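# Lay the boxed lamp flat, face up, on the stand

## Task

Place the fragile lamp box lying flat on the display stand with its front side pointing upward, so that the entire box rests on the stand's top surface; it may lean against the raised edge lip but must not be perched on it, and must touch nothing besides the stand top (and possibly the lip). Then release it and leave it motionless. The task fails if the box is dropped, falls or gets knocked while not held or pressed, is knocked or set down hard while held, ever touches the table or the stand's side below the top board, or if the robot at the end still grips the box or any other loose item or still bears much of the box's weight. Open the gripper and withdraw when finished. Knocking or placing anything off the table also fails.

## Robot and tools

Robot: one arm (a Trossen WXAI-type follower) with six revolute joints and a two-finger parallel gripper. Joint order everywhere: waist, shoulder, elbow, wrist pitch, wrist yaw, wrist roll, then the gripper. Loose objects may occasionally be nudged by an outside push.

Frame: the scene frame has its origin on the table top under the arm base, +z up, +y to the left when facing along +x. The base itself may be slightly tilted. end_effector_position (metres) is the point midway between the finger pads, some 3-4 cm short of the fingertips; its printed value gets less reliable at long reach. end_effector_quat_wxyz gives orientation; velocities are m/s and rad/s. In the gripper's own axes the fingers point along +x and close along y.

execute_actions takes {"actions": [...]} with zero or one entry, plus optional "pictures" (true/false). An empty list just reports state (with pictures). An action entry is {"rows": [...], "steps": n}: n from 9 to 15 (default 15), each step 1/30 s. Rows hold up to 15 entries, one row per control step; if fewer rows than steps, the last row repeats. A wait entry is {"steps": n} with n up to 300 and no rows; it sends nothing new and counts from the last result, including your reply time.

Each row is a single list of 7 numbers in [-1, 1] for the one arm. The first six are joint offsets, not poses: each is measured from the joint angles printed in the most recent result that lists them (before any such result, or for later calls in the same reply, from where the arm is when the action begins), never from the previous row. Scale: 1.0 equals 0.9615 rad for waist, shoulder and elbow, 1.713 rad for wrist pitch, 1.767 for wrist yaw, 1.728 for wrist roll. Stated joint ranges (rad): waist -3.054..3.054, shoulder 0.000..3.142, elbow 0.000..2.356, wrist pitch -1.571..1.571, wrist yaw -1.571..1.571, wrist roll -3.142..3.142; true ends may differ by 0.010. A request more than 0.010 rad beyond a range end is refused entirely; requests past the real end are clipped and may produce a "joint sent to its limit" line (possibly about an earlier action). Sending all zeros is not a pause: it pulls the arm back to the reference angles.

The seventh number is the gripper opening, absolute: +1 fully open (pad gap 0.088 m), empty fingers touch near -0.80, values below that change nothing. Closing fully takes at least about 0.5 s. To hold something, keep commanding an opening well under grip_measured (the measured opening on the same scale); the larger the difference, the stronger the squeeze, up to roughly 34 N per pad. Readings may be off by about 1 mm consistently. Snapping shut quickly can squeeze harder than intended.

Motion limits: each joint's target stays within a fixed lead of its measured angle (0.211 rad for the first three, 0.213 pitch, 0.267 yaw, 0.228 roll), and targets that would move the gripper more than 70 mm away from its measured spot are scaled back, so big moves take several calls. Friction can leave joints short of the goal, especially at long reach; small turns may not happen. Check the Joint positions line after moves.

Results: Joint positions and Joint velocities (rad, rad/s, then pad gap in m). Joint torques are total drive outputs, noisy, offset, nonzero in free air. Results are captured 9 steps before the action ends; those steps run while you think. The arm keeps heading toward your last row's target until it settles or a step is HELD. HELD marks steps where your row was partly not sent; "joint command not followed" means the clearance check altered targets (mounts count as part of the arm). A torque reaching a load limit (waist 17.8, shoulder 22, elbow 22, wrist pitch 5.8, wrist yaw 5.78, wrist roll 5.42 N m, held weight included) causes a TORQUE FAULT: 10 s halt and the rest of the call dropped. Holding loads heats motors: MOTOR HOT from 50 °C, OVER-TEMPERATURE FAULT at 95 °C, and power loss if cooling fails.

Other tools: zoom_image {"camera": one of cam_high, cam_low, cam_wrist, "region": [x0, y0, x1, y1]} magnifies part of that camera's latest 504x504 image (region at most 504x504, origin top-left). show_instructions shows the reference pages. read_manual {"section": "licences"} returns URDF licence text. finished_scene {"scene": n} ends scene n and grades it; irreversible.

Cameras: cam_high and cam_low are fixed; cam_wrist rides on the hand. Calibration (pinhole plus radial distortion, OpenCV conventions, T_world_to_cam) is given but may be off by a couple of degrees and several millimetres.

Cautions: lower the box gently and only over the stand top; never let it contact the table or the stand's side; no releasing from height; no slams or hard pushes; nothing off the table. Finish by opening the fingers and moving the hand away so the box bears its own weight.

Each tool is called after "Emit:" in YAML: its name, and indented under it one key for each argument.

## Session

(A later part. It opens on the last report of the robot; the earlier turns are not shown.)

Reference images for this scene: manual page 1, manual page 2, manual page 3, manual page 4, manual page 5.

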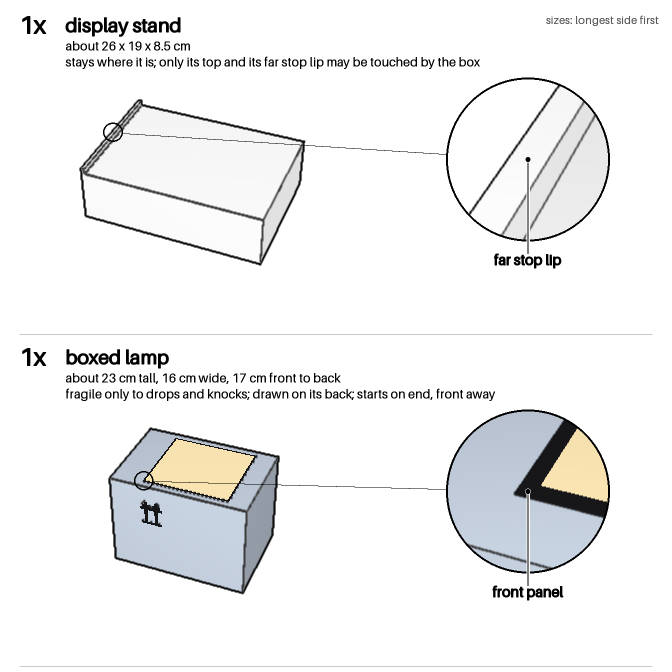

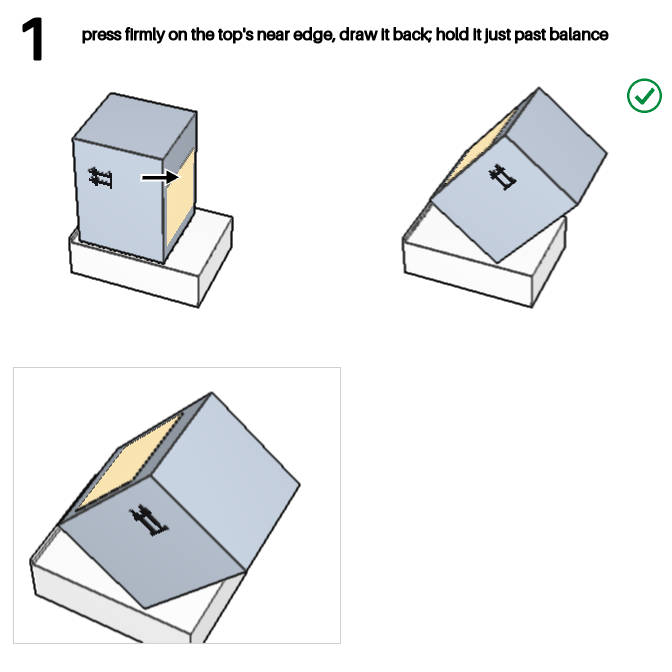

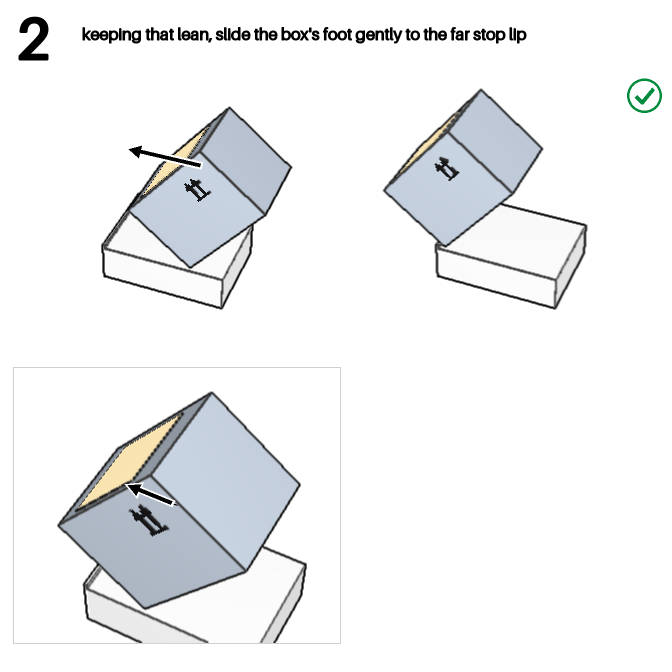

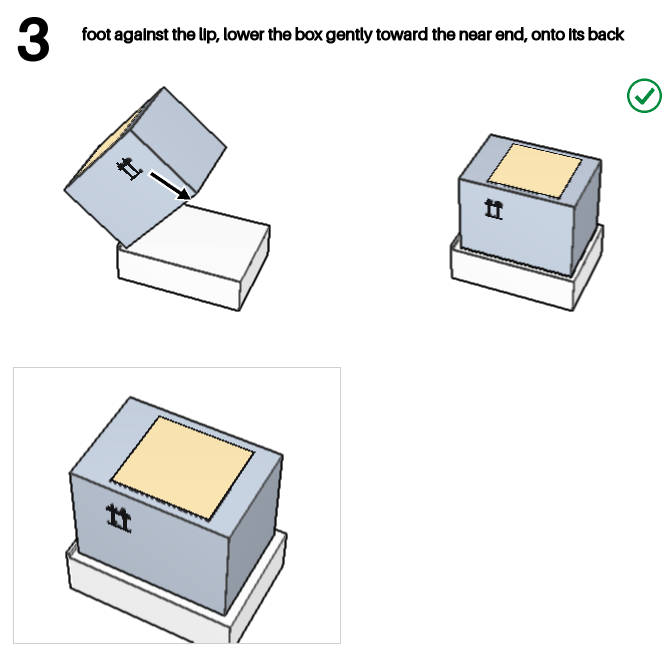

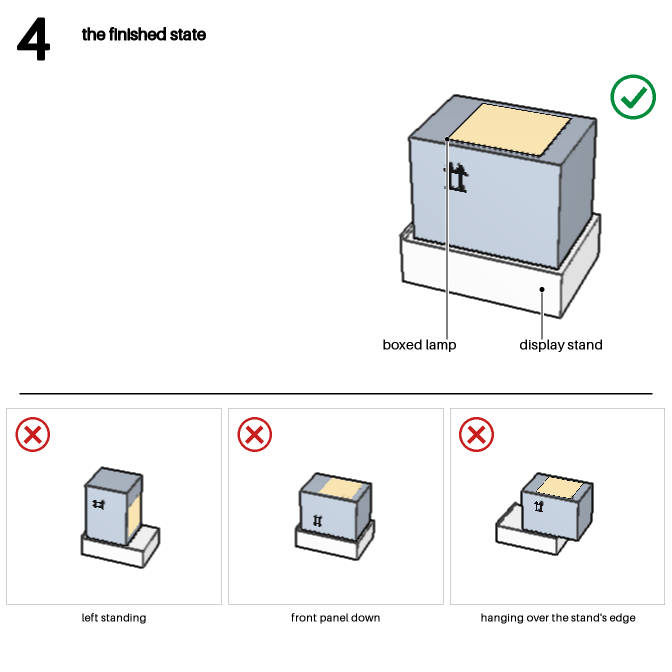

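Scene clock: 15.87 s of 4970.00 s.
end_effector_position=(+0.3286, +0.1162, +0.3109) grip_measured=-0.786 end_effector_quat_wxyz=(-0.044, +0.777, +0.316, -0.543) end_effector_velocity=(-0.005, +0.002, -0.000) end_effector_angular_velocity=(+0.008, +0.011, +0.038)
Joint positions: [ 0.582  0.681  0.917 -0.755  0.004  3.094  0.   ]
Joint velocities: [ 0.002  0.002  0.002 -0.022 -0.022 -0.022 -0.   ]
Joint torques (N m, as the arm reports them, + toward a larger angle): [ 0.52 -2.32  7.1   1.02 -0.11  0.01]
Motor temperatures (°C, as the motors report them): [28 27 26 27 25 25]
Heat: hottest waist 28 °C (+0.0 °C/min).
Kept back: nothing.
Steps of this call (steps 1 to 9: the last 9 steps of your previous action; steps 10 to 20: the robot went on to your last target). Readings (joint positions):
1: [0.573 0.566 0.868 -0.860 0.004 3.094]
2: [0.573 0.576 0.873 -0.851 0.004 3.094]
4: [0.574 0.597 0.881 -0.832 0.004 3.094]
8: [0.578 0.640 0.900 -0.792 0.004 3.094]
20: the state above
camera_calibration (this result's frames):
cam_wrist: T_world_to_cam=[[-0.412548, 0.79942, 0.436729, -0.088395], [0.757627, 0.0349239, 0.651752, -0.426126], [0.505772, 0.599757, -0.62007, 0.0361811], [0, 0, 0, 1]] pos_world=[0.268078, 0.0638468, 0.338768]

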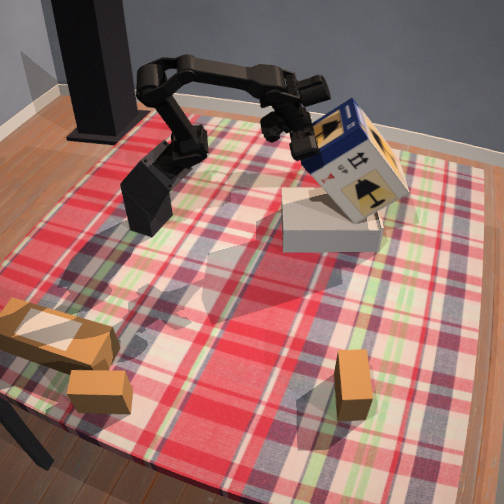

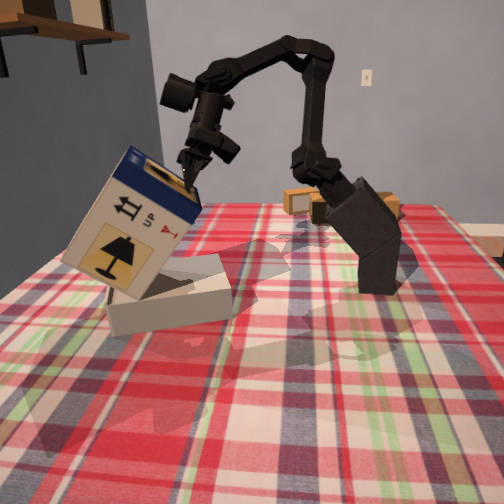

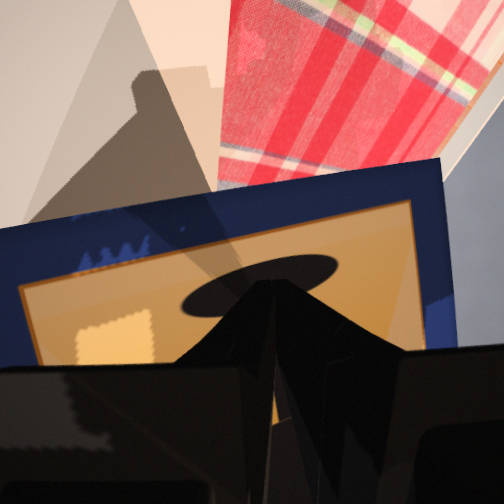

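Emit:
execute_actions:
  actions:
    - {"rows":[[-0.0075,0.021,0.016,0.005,0.003,0,-0.85],[-0.011,0.031,0.024,0.0075,0.003,0,-0.85],[-0.0147,0.0406,0.0316,0.01,0.003,0,-0.85],[-0.018,0.05,0.039,0.0127,0.003,0,-0.85],[-0.0218,0.06,0.047,0.0154,0.003,0,-0.85],[-0.0253,0.0694,0.0547,0.018,0.003,0,-0.85],[-0.029,0.079,0.0624,0.0206,0.003,0,-0.85],[-0.0324,0.0887,0.07,0.023,0.003,0,-0.85],[-0.036,0.098,0.0777,0.0258,0.003,0,-0.85],[-0.0395,0.108,0.0854,0.0284,0.003,0,-0.85],[-0.043,0.1175,0.093,0.031,0.003,0,-0.85],[-0.0466,0.127,0.1008,0.0336,0.003,0,-0.85],[-0.05,0.137,0.1084,0.036,0.003,0,-0.85],[-0.0537,0.1464,0.116,0.0388,0.003,0,-0.85],[-0.0572,0.156,0.1238,0.0414,0.003,0,-0.85]],"steps":15}

Emit:
execute_actions:
  actions:
    - {"steps":20}
  pictures: true

Emit:
zoom_image:
  camera: "cam_high"
  region: [270, 90, 440, 260]

Emit:
zoom_image:
  camera: "cam_low"
  region: [30, 130, 240, 340]

Scene clock: 17.00 s of 4970.00 s.
end_effector_position=(+0.3386, +0.1182, +0.3113) grip_measured=-0.786 end_effector_quat_wxyz=(-0.045, +0.781, +0.311, -0.540) end_effector_velocity=(+0.080, +0.014, +0.000) end_effector_angular_velocity=(-0.018, -0.042, -0.102)
Joint positions: [ 0.573  0.713  0.942 -0.738  0.004  3.094  0.   ]
Joint velocities: [-0.1    0.256  0.203  0.125 -0.022  0.007 -0.   ]
Joint torques (N m, as the arm reports them, + toward a larger angle): [-0.01 -2.5   6.79  1.1  -0.16  0.05]
Motor temperatures (°C, as the motors report them): [28 27 26 27 25 25]
Heat: hottest waist 28 °C (+0.0 °C/min).
Steps of this call (steps 1 to 15: the robot went on to your last target; steps 16 to 28: nothing new was sent; steps 29 to 34: the first 6 steps of this action). Readings (joint positions):
29: [0.582 0.682 0.918 -0.754 0.004 3.094]
30: [0.582 0.685 0.920 -0.754 0.004 3.094]
32: [0.579 0.696 0.929 -0.748 0.004 3.094]
34: the state above

Scene clock: 17.67 s of 4970.00 s.
end_effector_position=(+0.3723, +0.1225, +0.3101) grip_measured=-0.786 end_effector_quat_wxyz=(-0.047, +0.793, +0.291, -0.533) end_effector_velocity=(-0.001, +0.000, -0.000) end_effector_angular_velocity=(+0.004, +0.011, -0.002)
Joint positions: [ 0.533  0.817  1.027 -0.688  0.003  3.094  0.   ]
Joint velocities: [-0.002  0.002  0.002 -0.007 -0.007  0.007 -0.   ]
Joint torques (N m, as the arm reports them, + toward a larger angle): [ 0.26 -3.12  6.93  1.11 -0.07  0.01]
Motor temperatures (°C, as the motors report them): [28 27 26 27 25 25]
Heat: hottest waist 28 °C (+0.0 °C/min).
Kept back: nothing.
Steps of this call (steps 1 to 9: the last 9 steps of your previous action; steps 10 to 20: the robot went on to your last target). Readings (joint positions):
1: [0.569 0.721 0.949 -0.734 0.003 3.094]
2: [0.566 0.730 0.956 -0.730 0.003 3.094]
4: [0.559 0.747 0.971 -0.722 0.003 3.094]
8: [0.546 0.784 1.000 -0.704 0.003 3.094]
20: the state above
camera_calibration (this result's frames):
cam_wrist: T_world_to_cam=[[-0.381834, 0.827807, 0.411022, -0.0820104], [0.738669, 0.00604319, 0.674042, -0.455208], [0.555492, 0.560981, -0.613782, -0.00594436], [0, 0, 0, 1]] pos_world=[0.308236, 0.0739744, 0.336889]

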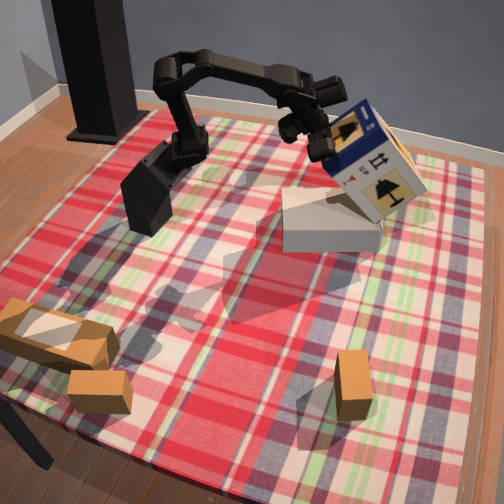

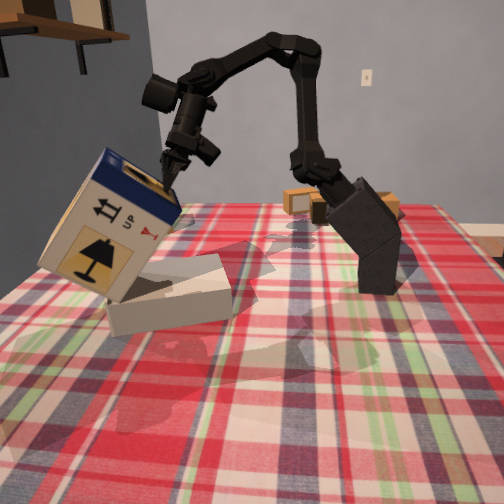

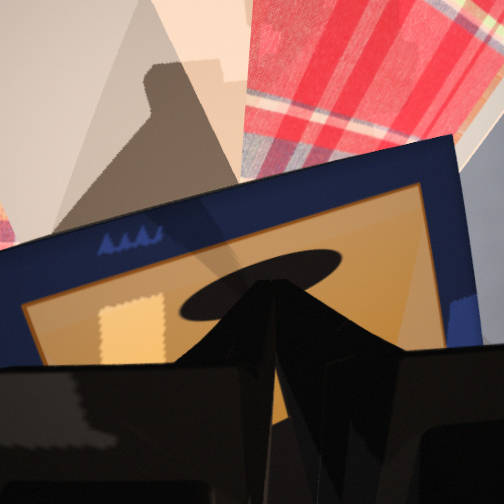

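Region (270, 90, 440, 260) of cam_high's 504x504 image, scaled by 2.965, with more detail than that image has.

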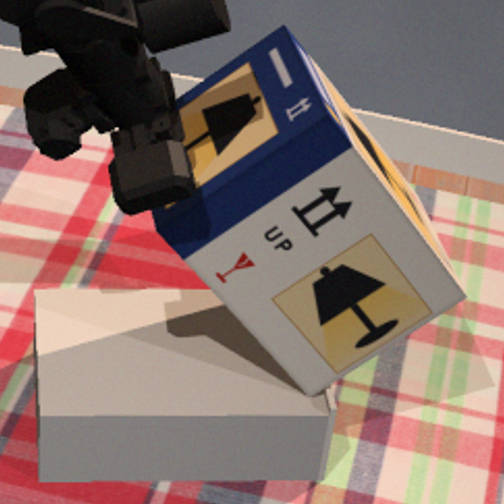

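Region (30, 130, 240, 340) of cam_low's 504x504 image, scaled by 2.400, with more detail than that image has.

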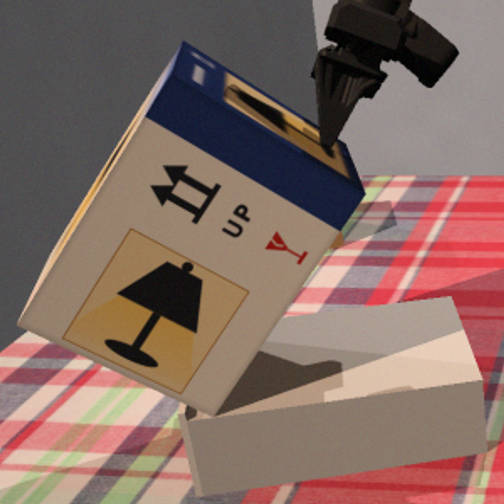

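Emit:
execute_actions:
  actions:
    - {"rows":[[-0.007,0.018,0.011,0.0035,0.004,0,-0.85],[-0.008,0.022,0.012,0.0045,0.004,0,-0.85],[-0.009,0.026,0.013,0.0055,0.005,0,-0.85],[-0.01,0.03,0.014,0.0065,0.005,0,-0.85],[-0.0115,0.034,0.015,0.0075,0.006,0,-0.85],[-0.013,0.038,0.015,0.0085,0.007,0,-0.85],[-0.0145,0.042,0.015,0.0095,0.008,0,-0.85],[-0.016,0.046,0.015,0.0105,0.009,0,-0.85],[-0.0175,0.05,0.015,0.0115,0.01,0,-0.85],[-0.019,0.054,0.015,0.0125,0.011,0,-0.85],[-0.0205,0.058,0.015,0.0135,0.012,0,-0.85],[-0.022,0.0624,0.015,0.0146,0.012,0,-0.85]],"steps":15}

Emit:
execute_actions:
  actions:
    - {"steps":18}
  pictures: true

Emit:
zoom_image:
  camera: "cam_high"
  region: [270, 90, 440, 260]

Emit:
zoom_image:
  camera: "cam_low"
  region: [30, 130, 240, 340]

Scene clock: 18.67 s of 4970.00 s.
end_effector_position=(+0.3744, +0.1237, +0.3083) grip_measured=-0.786 end_effector_quat_wxyz=(-0.047, +0.793, +0.290, -0.534) end_effector_velocity=(+0.001, +0.012, -0.009) end_effector_angular_velocity=(+0.022, +0.046, +0.040)
Joint positions: [ 0.53   0.829  1.032 -0.682  0.002  3.094  0.   ]
Joint velocities: [-0.007  0.061  0.022 -0.007 -0.051 -0.007 -0.   ]
Joint torques (N m, as the arm reports them, + toward a larger angle): [-0.1  -2.83  6.83  1.27  0.13  0.02]
Motor temperatures (°C, as the motors report them): [28 27 26 27 25 25]
Heat: hottest waist 28 °C (+0.0 °C/min).
Steps of this call (steps 1 to 15: the robot went on to your last target; steps 16 to 24: nothing new was sent; steps 25 to 30: the first 6 steps of this action). Readings (joint positions):
25: [0.532 0.818 1.027 -0.688 0.003 3.094]
26: [0.532 0.819 1.028 -0.687 0.003 3.094]
28: [0.531 0.824 1.030 -0.684 0.003 3.094]
30: the state above

Scene clock: 19.27 s of 4970.00 s.
end_effector_position=(+0.3765, +0.1281, +0.3076) grip_measured=-0.786 end_effector_quat_wxyz=(-0.051, +0.791, +0.296, -0.534) end_effector_velocity=(-0.003, +0.001, -0.000) end_effector_angular_velocity=(+0.010, +0.007, +0.012)
Joint positions: [ 0.532  0.846  1.039 -0.675 -0.012  3.094  0.   ]
Joint velocities: [-0.007 -0.002 -0.002 -0.007 -0.022 -0.007  0.   ]
Joint torques (N m, as the arm reports them, + toward a larger angle): [-1.35 -1.53  6.54  1.76  1.02 -0.01]
Motor temperatures (°C, as the motors report them): [28 27 26 27 25 25]
Heat: hottest waist 28 °C (+0.0 °C/min).
Kept back: nothing.
Steps of this call (steps 1 to 9: the last 9 steps of your previous action; steps 10 to 18: the robot went on to your last target). Readings (joint positions):
1: [0.530 0.831 1.032 -0.682 0.001 3.094]
2: [0.530 0.833 1.034 -0.682 -0.000 3.094]
4: [0.530 0.836 1.035 -0.681 -0.003 3.094]
8: [0.531 0.843 1.039 -0.676 -0.010 3.094]
18: the state above
camera_calibration (this result's frames):
cam_wrist: T_world_to_cam=[[-0.385229, 0.820359, 0.422623, -0.0853233], [0.742701, 0.00379866, 0.669613, -0.456503], [0.547717, 0.571837, -0.610744, -0.0123263], [0, 0, 0, 1]] pos_world=[0.312928, 0.0787784, 0.334212]

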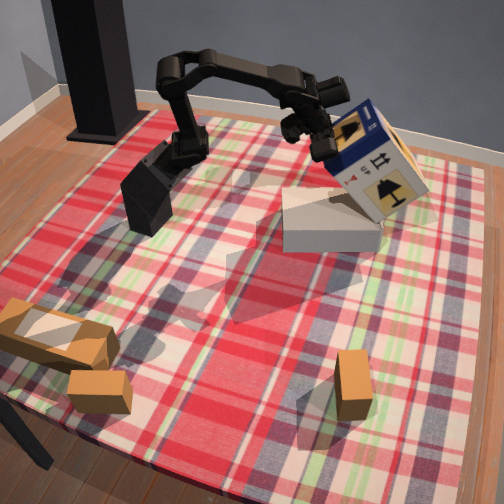

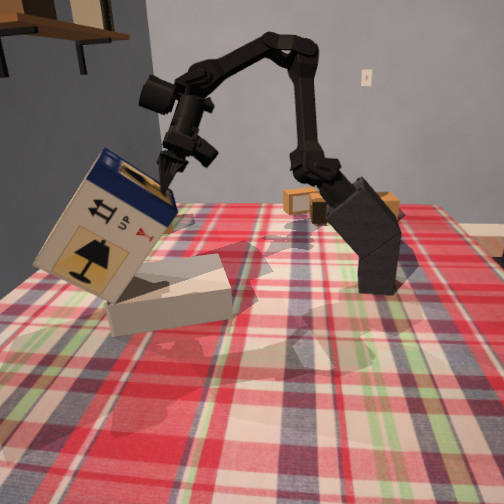

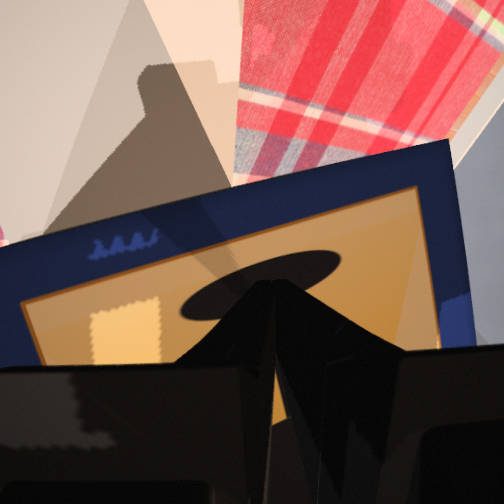

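Region (270, 90, 440, 260) of cam_high's 504x504 image, scaled by 2.965, with more detail than that image has.

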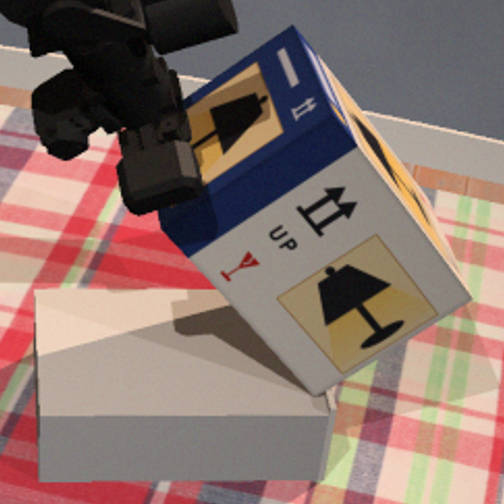

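Region (30, 130, 240, 340) of cam_low's 504x504 image, scaled by 2.400, with more detail than that image has.

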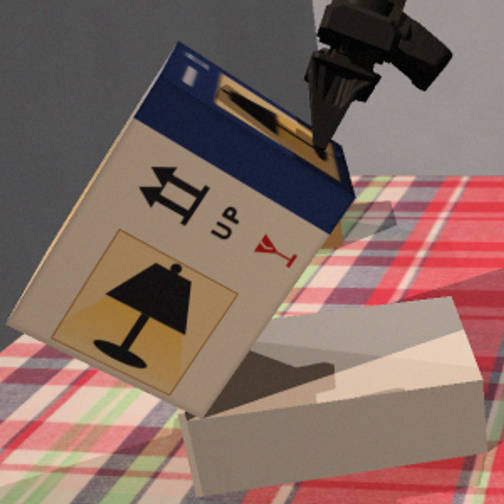

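Emit:
execute_actions:
  actions:
    - {"rows":[[-0.023,0.022,-0.025,0.014,0.0204,0,-0.85],[-0.0246,0.011,-0.048,0.0214,0.0204,0,-0.85],[-0.0264,-0.001,-0.066,0.0286,0.0204,0,-0.85],[-0.028,-0.013,-0.0845,0.036,0.0204,0,-0.85],[-0.03,-0.025,-0.103,0.043,0.0204,0,-0.85],[-0.032,-0.037,-0.121,0.05,0.0204,0,-0.85],[-0.0336,-0.0485,-0.139,0.0574,0.0204,0,-0.85],[-0.0354,-0.06,-0.157,0.0646,0.0204,0,-0.85],[-0.037,-0.0715,-0.175,0.072,0.0204,0,-0.85],[-0.039,-0.083,-0.193,0.079,0.0204,0,-0.85],[-0.041,-0.0945,-0.2115,0.086,0.0204,0,-0.85],[-0.0426,-0.106,-0.23,0.0934,0.0204,0,-0.85],[-0.0444,-0.1175,-0.248,0.1006,0.0204,0,-0.85],[-0.046,-0.129,-0.266,0.108,0.0204,0,-0.85],[-0.048,-0.1404,-0.284,0.115,0.0204,0,-0.85]],"steps":15}

Emit:
execute_actions:
  actions:
    - {"steps":22}
  pictures: true

Emit:
zoom_image:
  camera: "cam_low"
  region: [30, 130, 240, 340]

Scene clock: 20.67 s of 4970.00 s.
end_effector_position=(+0.3735, +0.1284, +0.3046) grip_measured=-0.786 end_effector_quat_wxyz=(-0.055, +0.797, +0.296, -0.523) end_effector_velocity=(-0.076, -0.027, -0.055) end_effector_angular_velocity=(-0.040, -0.040, -0.045)
Joint positions: [ 0.53   0.821  0.993 -0.627 -0.017  3.094  0.   ]
Joint velocities: [-0.061 -0.295 -0.486  0.227  0.007 -0.022 -0.   ]
Joint torques (N m, as the arm reports them, + toward a larger angle): [-1.41 -2.69  2.96  1.54  1.32  0.05]
Motor temperatures (°C, as the motors report them): [28 27 26 27 25 25]
Heat: hottest waist 28 °C (+0.0 °C/min).
Steps of this call (steps 1 to 15: the robot went on to your last target; steps 16 to 36: nothing new was sent; steps 37 to 42: the first 6 steps of this action). Readings (joint positions):
37: [0.532 0.847 1.039 -0.674 -0.012 3.094]
38: [0.532 0.847 1.037 -0.669 -0.014 3.094]
40: [0.532 0.838 1.021 -0.645 -0.017 3.094]
42: the state above

Scene clock: 21.40 s of 4970.00 s.
end_effector_position=(+0.3433, +0.1178, +0.2779) grip_measured=-0.786 end_effector_quat_wxyz=(-0.055, +0.810, +0.278, -0.514) end_effector_velocity=(-0.005, +0.003, -0.001) end_effector_angular_velocity=(+0.014, +0.010, +0.022)
Joint positions: [ 0.503  0.699  0.777 -0.502 -0.006  3.094  0.   ]
Joint velocities: [ 0.002 -0.002 -0.007 -0.007 -0.022 -0.007  0.   ]
Joint torques (N m, as the arm reports them, + toward a larger angle): [-1.09 -2.36  4.85  2.62  0.88  0.04]
Motor temperatures (°C, as the motors report them): [28 27 26 27 25 25]
Heat: hottest waist 28 °C (+0.0 °C/min).
Kept back: nothing.
Steps of this call (steps 1 to 9: the last 9 steps of your previous action; steps 10 to 22: the robot went on to your last target). Readings (joint positions):
1: [0.528 0.811 0.976 -0.619 -0.016 3.094]
2: [0.526 0.800 0.958 -0.610 -0.015 3.094]
4: [0.522 0.779 0.923 -0.588 -0.014 3.094]
8: [0.513 0.737 0.850 -0.542 -0.012 3.094]
22: the state above
camera_calibration (this result's frames):
cam_wrist: T_world_to_cam=[[-0.365778, 0.839713, 0.401359, -0.0801764], [0.709559, -0.0274618, 0.70411, -0.406481], [0.602272, 0.542336, -0.585781, -0.0286057], [0, 0, 0, 1]] pos_world=[0.276324, 0.0716763, 0.30163]

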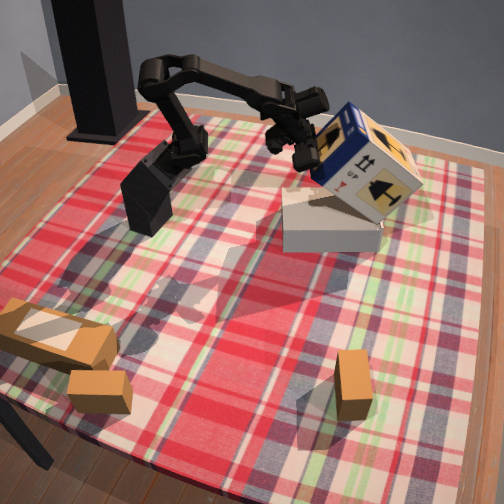

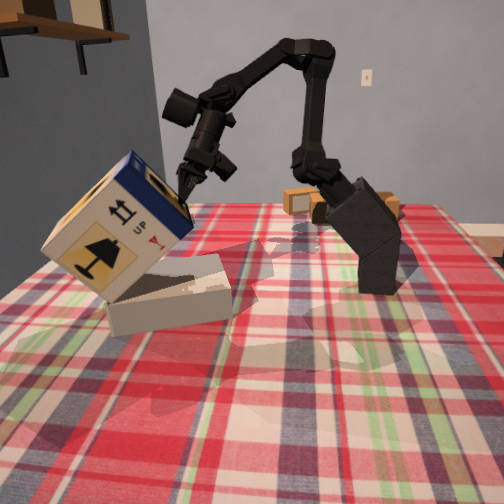

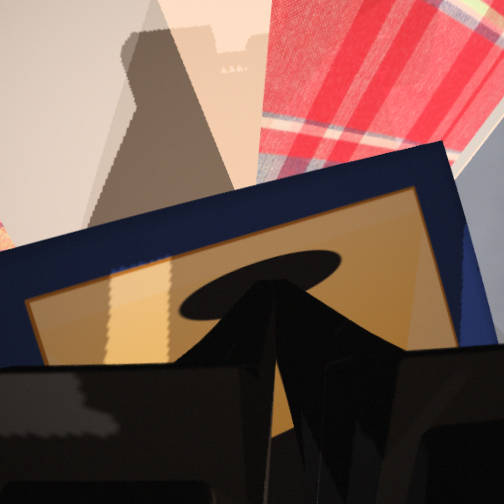

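Region (30, 130, 240, 340) of cam_low's 504x504 image, scaled by 2.400, with more detail than that image has.

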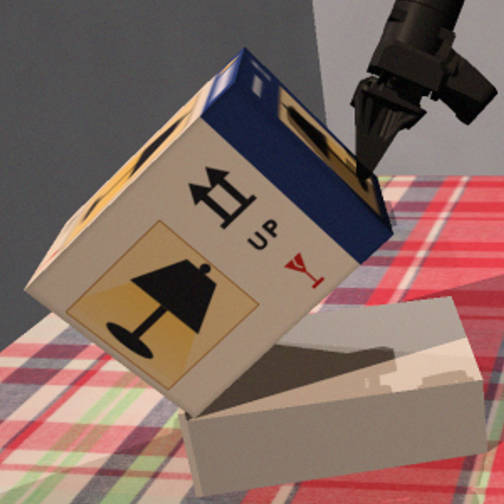

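Emit:
execute_actions:
  actions:
    - {"rows":[[-0.0217,0.005,-0.0285,0.022,0.017,0,-0.85],[-0.0255,-0.003,-0.0454,0.03,0.0165,0,-0.85],[-0.029,-0.011,-0.0624,0.038,0.016,0,-0.85],[-0.033,-0.0186,-0.0794,0.046,0.016,0,-0.85],[-0.0367,-0.026,-0.096,0.0545,0.0155,0,-0.85],[-0.0404,-0.034,-0.113,0.063,0.015,0,-0.85],[-0.044,-0.042,-0.13,0.0714,0.015,0,-0.85],[-0.048,-0.05,-0.147,0.08,0.0146,0,-0.85],[-0.0516,-0.0574,-0.164,0.0884,0.0143,0,-0.85],[-0.0553,-0.065,-0.181,0.097,0.014,0,-0.85],[-0.059,-0.073,-0.198,0.106,0.0137,0,-0.85],[-0.063,-0.081,-0.215,0.115,0.0134,0,-0.85],[-0.0665,-0.0885,-0.232,0.1237,0.013,0,-0.85],[-0.07,-0.096,-0.249,0.1325,0.0128,0,-0.85],[-0.074,-0.104,-0.266,0.1413,0.0125,0,-0.85]],"steps":15}

Emit:
execute_actions:
  actions:
    - {"steps":22}
  pictures: true

Emit:
zoom_image:
  camera: "cam_low"
  region: [50, 130, 260, 340]

Scene clock: 22.50 s of 4970.00 s.
end_effector_position=(+0.3374, +0.1162, +0.2715) grip_measured=-0.786 end_effector_quat_wxyz=(-0.057, +0.816, +0.274, -0.507) end_effector_velocity=(-0.064, -0.019, -0.072) end_effector_angular_velocity=(-0.034, -0.034, -0.076)
Joint positions: [ 0.495  0.67   0.721 -0.456 -0.007  3.094  0.   ]
Joint velocities: [-0.1   -0.208 -0.462  0.3   -0.022 -0.007 -0.   ]
Joint torques (N m, as the arm reports them, + toward a larger angle): [-1.59 -1.93  4.92  3.    0.87  0.07]
Motor temperatures (°C, as the motors report them): [28 27 26 28 25 25]
Heat: hottest waist 28 °C (+0.0 °C/min).
Steps of this call (steps 1 to 15: the robot went on to your last target; steps 16 to 27: nothing new was sent; steps 28 to 33: the first 6 steps of this action). Readings (joint positions):
28: [0.503 0.698 0.775 -0.500 -0.006 3.094]
29: [0.503 0.695 0.769 -0.494 -0.006 3.094]
31: [0.500 0.683 0.749 -0.476 -0.006 3.094]
33: the state above

Scene clock: 23.23 s of 4970.00 s.
end_effector_position=(+0.3101, +0.1070, +0.2331) grip_measured=-0.786 end_effector_quat_wxyz=(-0.054, +0.825, +0.248, -0.505) end_effector_velocity=(-0.004, +0.001, -0.002) end_effector_angular_velocity=(+0.002, +0.008, +0.016)
Joint positions: [ 0.444  0.604  0.511 -0.297 -0.004  3.094  0.   ]
Joint velocities: [ 0.002 -0.002 -0.007 -0.007 -0.007 -0.007  0.   ]
Joint torques (N m, as the arm reports them, + toward a larger angle): [-0.73 -3.23  6.93  3.54  0.47  0.07]
Motor temperatures (°C, as the motors report them): [28 27 26 28 25 25]
Heat: hottest waist 28 °C (+0.0 °C/min).
Kept back: nothing.
Steps of this call (steps 1 to 9: the last 9 steps of your previous action; steps 10 to 22: the robot went on to your last target). Readings (joint positions):
1: [0.492 0.663 0.705 -0.446 -0.007 3.094]
2: [0.488 0.656 0.688 -0.435 -0.007 3.094]
4: [0.480 0.642 0.653 -0.412 -0.007 3.094]
8: [0.463 0.617 0.581 -0.356 -0.007 3.094]
22: the state above
camera_calibration (this result's frames):
cam_wrist: T_world_to_cam=[[-0.327252, 0.870741, 0.367038, -0.0724848], [0.687918, -0.0467597, 0.724281, -0.347607], [0.647823, 0.489514, -0.583696, -0.0379511], [0, 0, 0, 1]] pos_world=[0.23999, 0.0654391, 0.256217]

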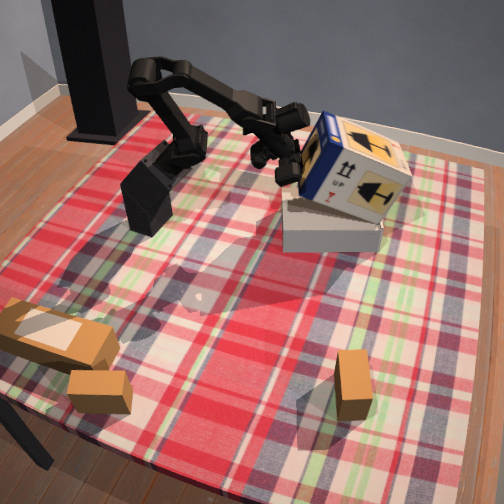

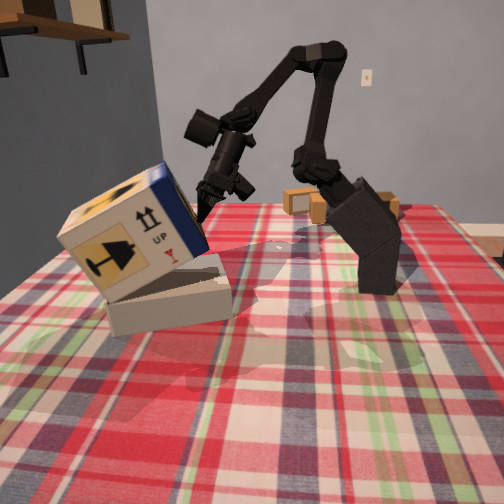

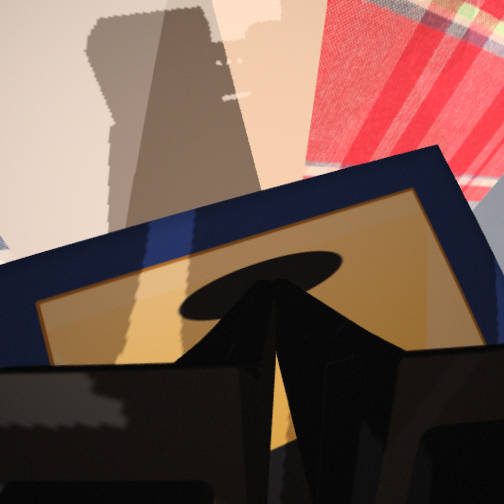

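Region (50, 130, 260, 340) of cam_low's 504x504 image, scaled by 2.400, with more detail than that image has.

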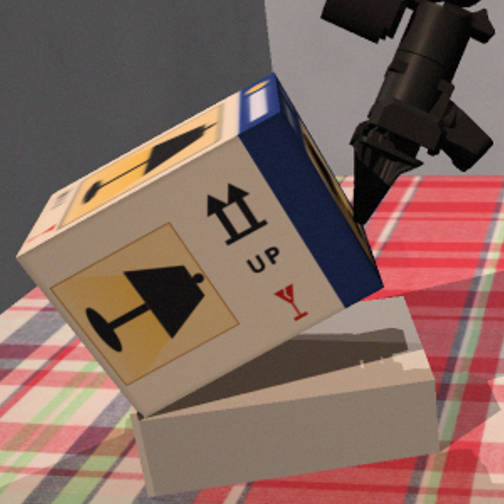

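Emit:
execute_actions:
  actions:
    - {"rows":[[-0.016,-0.005,-0.003,0.031,0.011,0,-0.85],[-0.02,-0.005,-0.017,0.041,0.011,0,-0.85],[-0.0236,-0.005,-0.031,0.051,0.0105,0,-0.85],[-0.027,-0.005,-0.045,0.061,0.01,0,-0.85],[-0.031,-0.005,-0.059,0.0715,0.01,0,-0.85],[-0.0346,-0.005,-0.073,0.082,0.0096,0,-0.85],[-0.038,-0.005,-0.0866,0.0925,0.0093,0,-0.85],[-0.042,-0.005,-0.1,0.1035,0.009,0,-0.85],[-0.0456,-0.004,-0.114,0.1145,0.0087,0,-0.85],[-0.049,-0.004,-0.128,0.1255,0.0084,0,-0.85],[-0.053,-0.003,-0.142,0.137,0.008,0,-0.85],[-0.0566,-0.003,-0.156,0.1485,0.008,0,-0.85],[-0.06,-0.002,-0.17,0.16,0.0075,0,-0.85],[-0.064,-0.002,-0.184,0.1715,0.007,0,-0.85],[-0.0676,-0.002,-0.1976,0.1833,0.007,0,-0.85]],"steps":15}

Emit:
execute_actions:
  actions:
    - {"steps":22}
  pictures: true

Emit:
zoom_image:
  camera: "cam_low"
  region: [50, 130, 260, 340]

Scene clock: 24.27 s of 4970.00 s.
end_effector_position=(+0.3051, +0.1056, +0.2232) grip_measured=-0.786 end_effector_quat_wxyz=(-0.054, +0.829, +0.241, -0.502) end_effector_velocity=(-0.046, -0.014, -0.090) end_effector_angular_velocity=(-0.055, -0.038, -0.097)
Joint positions: [ 0.432  0.599  0.461 -0.241 -0.004  3.094  0.   ]
Joint velocities: [-0.129 -0.002 -0.427  0.476 -0.022 -0.007 -0.   ]
Joint torques (N m, as the arm reports them, + toward a larger angle): [-0.77 -2.81  7.51  4.01  0.42  0.03]
Motor temperatures (°C, as the motors report them): [28 27 27 29 25 25]
Heat: hottest wrist pitch 29 °C (+2.5 °C/min).
Steps of this call (steps 1 to 15: the robot went on to your last target; steps 16 to 25: nothing new was sent; steps 26 to 31: the first 6 steps of this action). Readings (joint positions):
26: [0.444 0.603 0.509 -0.294 -0.004 3.094]
27: [0.444 0.602 0.505 -0.289 -0.004 3.094]
29: [0.440 0.599 0.486 -0.269 -0.004 3.094]
31: the state above

Scene clock: 25.00 s of 4970.00 s.
end_effector_position=(+0.2930, +0.1004, +0.1947) grip_measured=-0.786 end_effector_quat_wxyz=(-0.056, +0.847, +0.219, -0.482) end_effector_velocity=(-0.001, +0.000, -0.001) end_effector_angular_velocity=(-0.004, -0.011, +0.019)
Joint positions: [ 0.39   0.606  0.301 -0.018 -0.004  3.094  0.   ]
Joint velocities: [-0.002 -0.002 -0.007  0.007 -0.007 -0.022 -0.   ]
Joint torques (N m, as the arm reports them, + toward a larger angle): [-0.7  -3.14  7.7   3.58  0.25  0.05]
Motor temperatures (°C, as the motors report them): [28 27 27 29 25 25]
Heat: hottest wrist pitch 29 °C (+2.4 °C/min).
Kept back: nothing.
Steps of this call (steps 1 to 9: the last 9 steps of your previous action; steps 10 to 22: the robot went on to your last target). Readings (joint positions):
1: [0.428 0.599 0.447 -0.225 -0.004 3.094]
2: [0.424 0.599 0.433 -0.207 -0.004 3.094]
4: [0.418 0.599 0.405 -0.172 -0.004 3.094]
8: [0.405 0.602 0.350 -0.095 -0.004 3.094]
22: the state above
camera_calibration (this result's frames):
cam_wrist: T_world_to_cam=[[-0.291382, 0.896071, 0.334893, -0.0650884], [0.642803, -0.0758605, 0.762266, -0.299654], [0.70845, 0.43738, -0.553893, -0.0643948], [0, 0, 0, 1]] pos_world=[0.219273, 0.063757, 0.214546]

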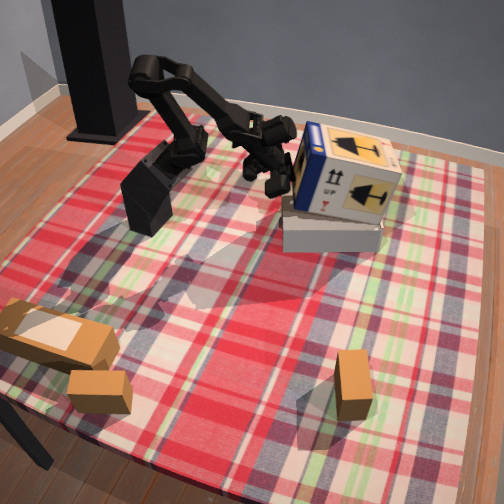

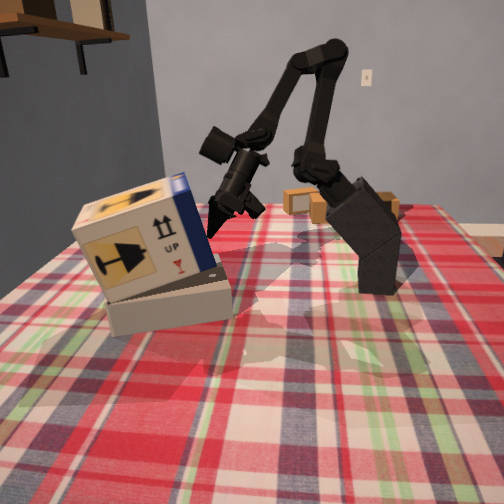

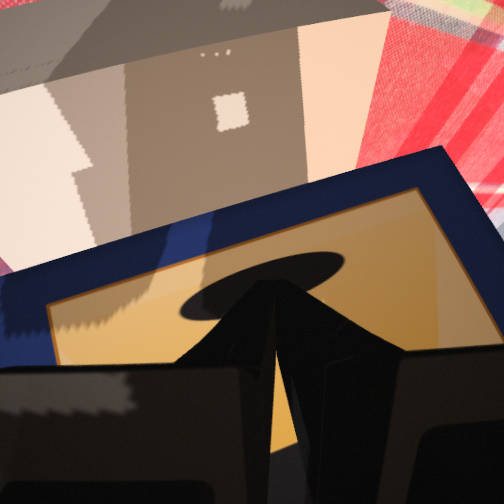

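Region (50, 130, 260, 340) of cam_low's 504x504 image, scaled by 2.400, with more detail than that image has.

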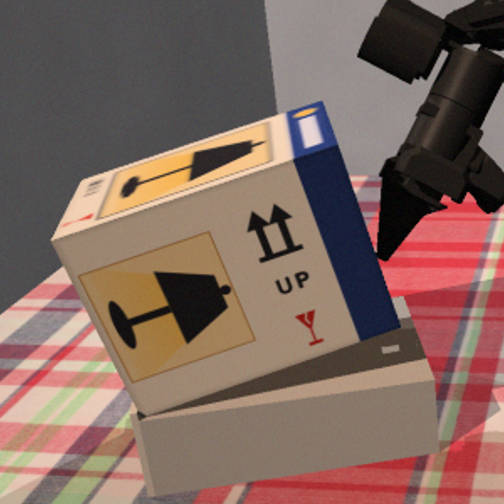

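Emit:
execute_actions:
  actions: []

Scene clock: 26.07 s of 4970.00 s.
end_effector_position=(+0.2929, +0.1003, +0.1946) grip_measured=-0.786 end_effector_quat_wxyz=(-0.056, +0.847, +0.219, -0.482) end_effector_velocity=(-0.002, +0.002, +0.001) end_effector_angular_velocity=(+0.020, +0.007, +0.004)
Joint positions: [ 0.39   0.606  0.301 -0.017 -0.004  3.094  0.   ]
Joint velocities: [-0.002 -0.007 -0.002 -0.007 -0.022  0.007 -0.   ]
Joint torques (N m, as the arm reports them, + toward a larger angle): [-0.49 -2.86  7.52  3.55  0.23  0.04]
Motor temperatures (°C, as the motors report them): [28 27 27 30 25 25]
Heat: hottest wrist pitch 30 °C (+4.6 °C/min).
Kept back: nothing.
Steps of this call (steps 1 to 15: the robot went on to your last target; steps 16 to 32: nothing new was sent). Readings (joint positions):
1: [0.390 0.606 0.301 -0.018 -0.004 3.094]
2: [0.390 0.606 0.301 -0.018 -0.004 3.094]
4: [0.390 0.606 0.301 -0.018 -0.004 3.094]
8: [0.390 0.606 0.301 -0.017 -0.004 3.094]
32: the state above
The arm was judged still, so your last target was given up. Only a new action makes it travel on or press farther. Fingers that are still opening or closing keep moving.
camera_calibration (this result's frames):
cam_wrist: T_world_to_cam=[[-0.291121, 0.896239, 0.334671, -0.0650397], [0.6428, -0.0758468, 0.76227, -0.299464], [0.70856, 0.437039, -0.554022, -0.0643461], [0, 0, 0, 1]] pos_world=[0.219154, 0.0636995, 0.21439]

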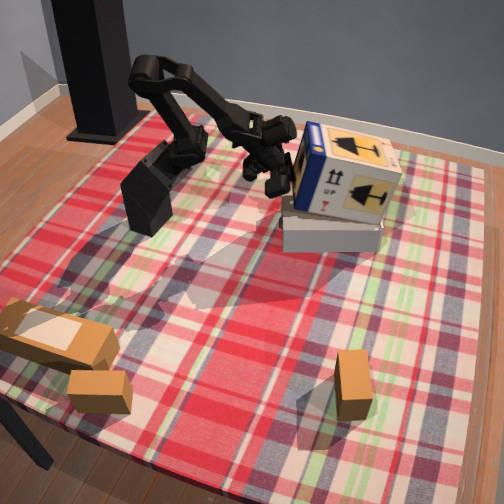

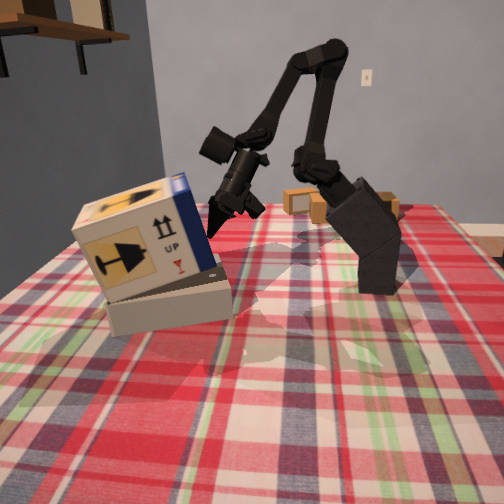

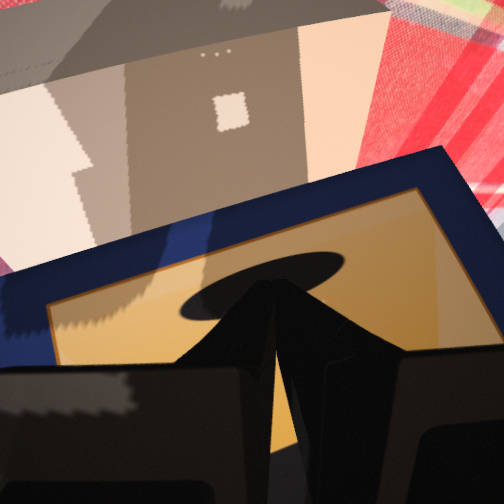

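Emit:
execute_actions:
  actions:
    - {"rows":[[-0.0139,0.0047,0.0154,0.0283,0.0068,0,-0.85],[-0.0164,0.0136,0.0099,0.0369,0.0068,0,-0.85],[-0.0189,0.0224,0.0045,0.0454,0.0068,0,-0.85],[-0.0214,0.0313,-0.001,0.0539,0.0068,0,-0.85],[-0.0239,0.0402,-0.0064,0.0624,0.0068,0,-0.85],[-0.0264,0.0491,-0.0118,0.071,0.0068,0,-0.85],[-0.0289,0.058,-0.0173,0.0795,0.0068,0,-0.85],[-0.0314,0.0668,-0.0227,0.088,0.0068,0,-0.85],[-0.0339,0.0757,-0.0282,0.0965,0.0068,0,-0.85],[-0.0364,0.0846,-0.0336,0.1051,0.0068,0,-0.85],[-0.0389,0.0935,-0.039,0.1136,0.0068,0,-0.85],[-0.0414,0.1024,-0.0445,0.1221,0.0068,0,-0.85],[-0.0439,0.1112,-0.0499,0.1306,0.0068,0,-0.85],[-0.0464,0.1201,-0.0554,0.1392,0.0068,0,-0.85],[-0.0489,0.129,-0.0608,0.1477,0.0068,0,-0.85]],"steps":15}

Emit:
execute_actions:
  actions:
    - {"steps":22}
  pictures: true

Scene clock: 27.73 s of 4970.00 s.
end_effector_position=(+0.2907, +0.0997, +0.1861) grip_measured=-0.786 end_effector_quat_wxyz=(-0.054, +0.846, +0.214, -0.485) end_effector_velocity=(-0.019, -0.005, -0.065) end_effector_angular_velocity=(-0.069, +0.034, -0.025)
Joint positions: [ 0.38   0.637  0.279  0.031 -0.004  3.094  0.   ]
Joint velocities: [-0.081  0.247 -0.168  0.374 -0.007 -0.022 -0.   ]
Joint torques (N m, as the arm reports them, + toward a larger angle): [-0.3  -3.18  7.74  3.81  0.3   0.02]
Motor temperatures (°C, as the motors report them): [28 27 27 30 25 25]
Heat: hottest wrist pitch 30 °C (+4.3 °C/min).
Steps of this call (steps 1 to 44: nothing new was sent; steps 45 to 50: the first 6 steps of this action). Readings (joint positions):
45: [0.389 0.607 0.300 -0.016 -0.004 3.094]
46: [0.389 0.610 0.298 -0.011 -0.004 3.094]
48: [0.385 0.622 0.289 0.007 -0.004 3.094]
50: the state above

Scene clock: 28.47 s of 4970.00 s.
end_effector_position=(+0.2853, +0.0976, +0.1636) grip_measured=-0.786 end_effector_quat_wxyz=(-0.051, +0.848, +0.201, -0.487) end_effector_velocity=(-0.003, +0.002, -0.001) end_effector_angular_velocity=(+0.002, +0.009, +0.015)
Joint positions: [ 0.352  0.74   0.215  0.198 -0.004  3.094  0.   ]
Joint velocities: [ 0.002  0.002 -0.002 -0.007 -0.007 -0.007  0.   ]
Joint torques (N m, as the arm reports them, + toward a larger angle): [-0.27 -3.66  7.43  3.67  0.24  0.07]
Motor temperatures (°C, as the motors report them): [28 27 27 31 25 25]
Heat: hottest wrist pitch 31 °C (+6.3 °C/min).
Kept back: nothing.
Steps of this call (steps 1 to 9: the last 9 steps of your previous action; steps 10 to 22: the robot went on to your last target). Readings (joint positions):
1: [0.377 0.646 0.273 0.043 -0.004 3.094]
2: [0.375 0.654 0.268 0.057 -0.004 3.094]
4: [0.370 0.671 0.256 0.084 -0.004 3.094]
8: [0.360 0.707 0.234 0.142 -0.004 3.094]
22: the state above
camera_calibration (this result's frames):
cam_wrist: T_world_to_cam=[[-0.264794, 0.91234, 0.312283, -0.0599125], [0.645822, -0.0727042, 0.760018, -0.271926], [0.716099, 0.402927, -0.569958, -0.0710981], [0, 0, 0, 1]] pos_world=[0.210665, 0.0635378, 0.184856]

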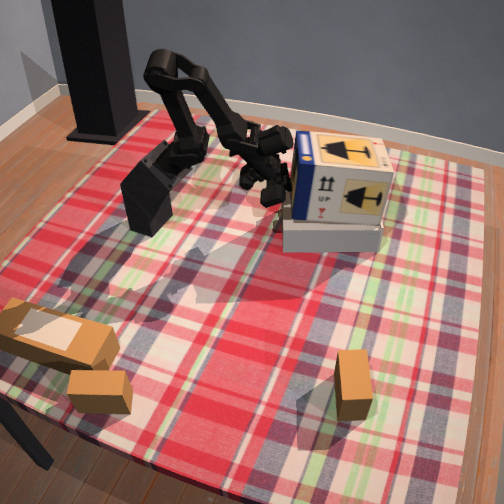

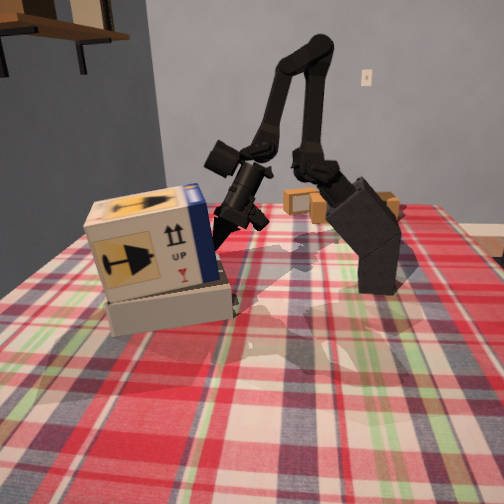

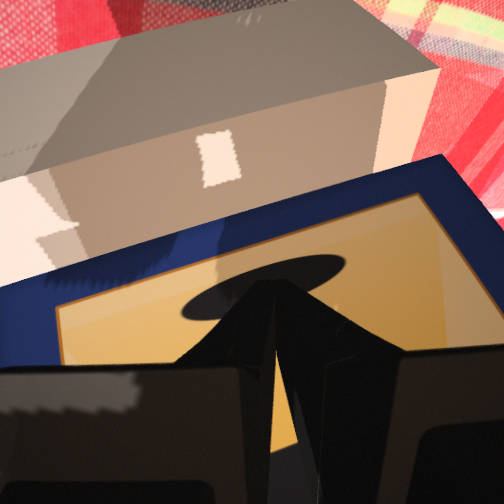

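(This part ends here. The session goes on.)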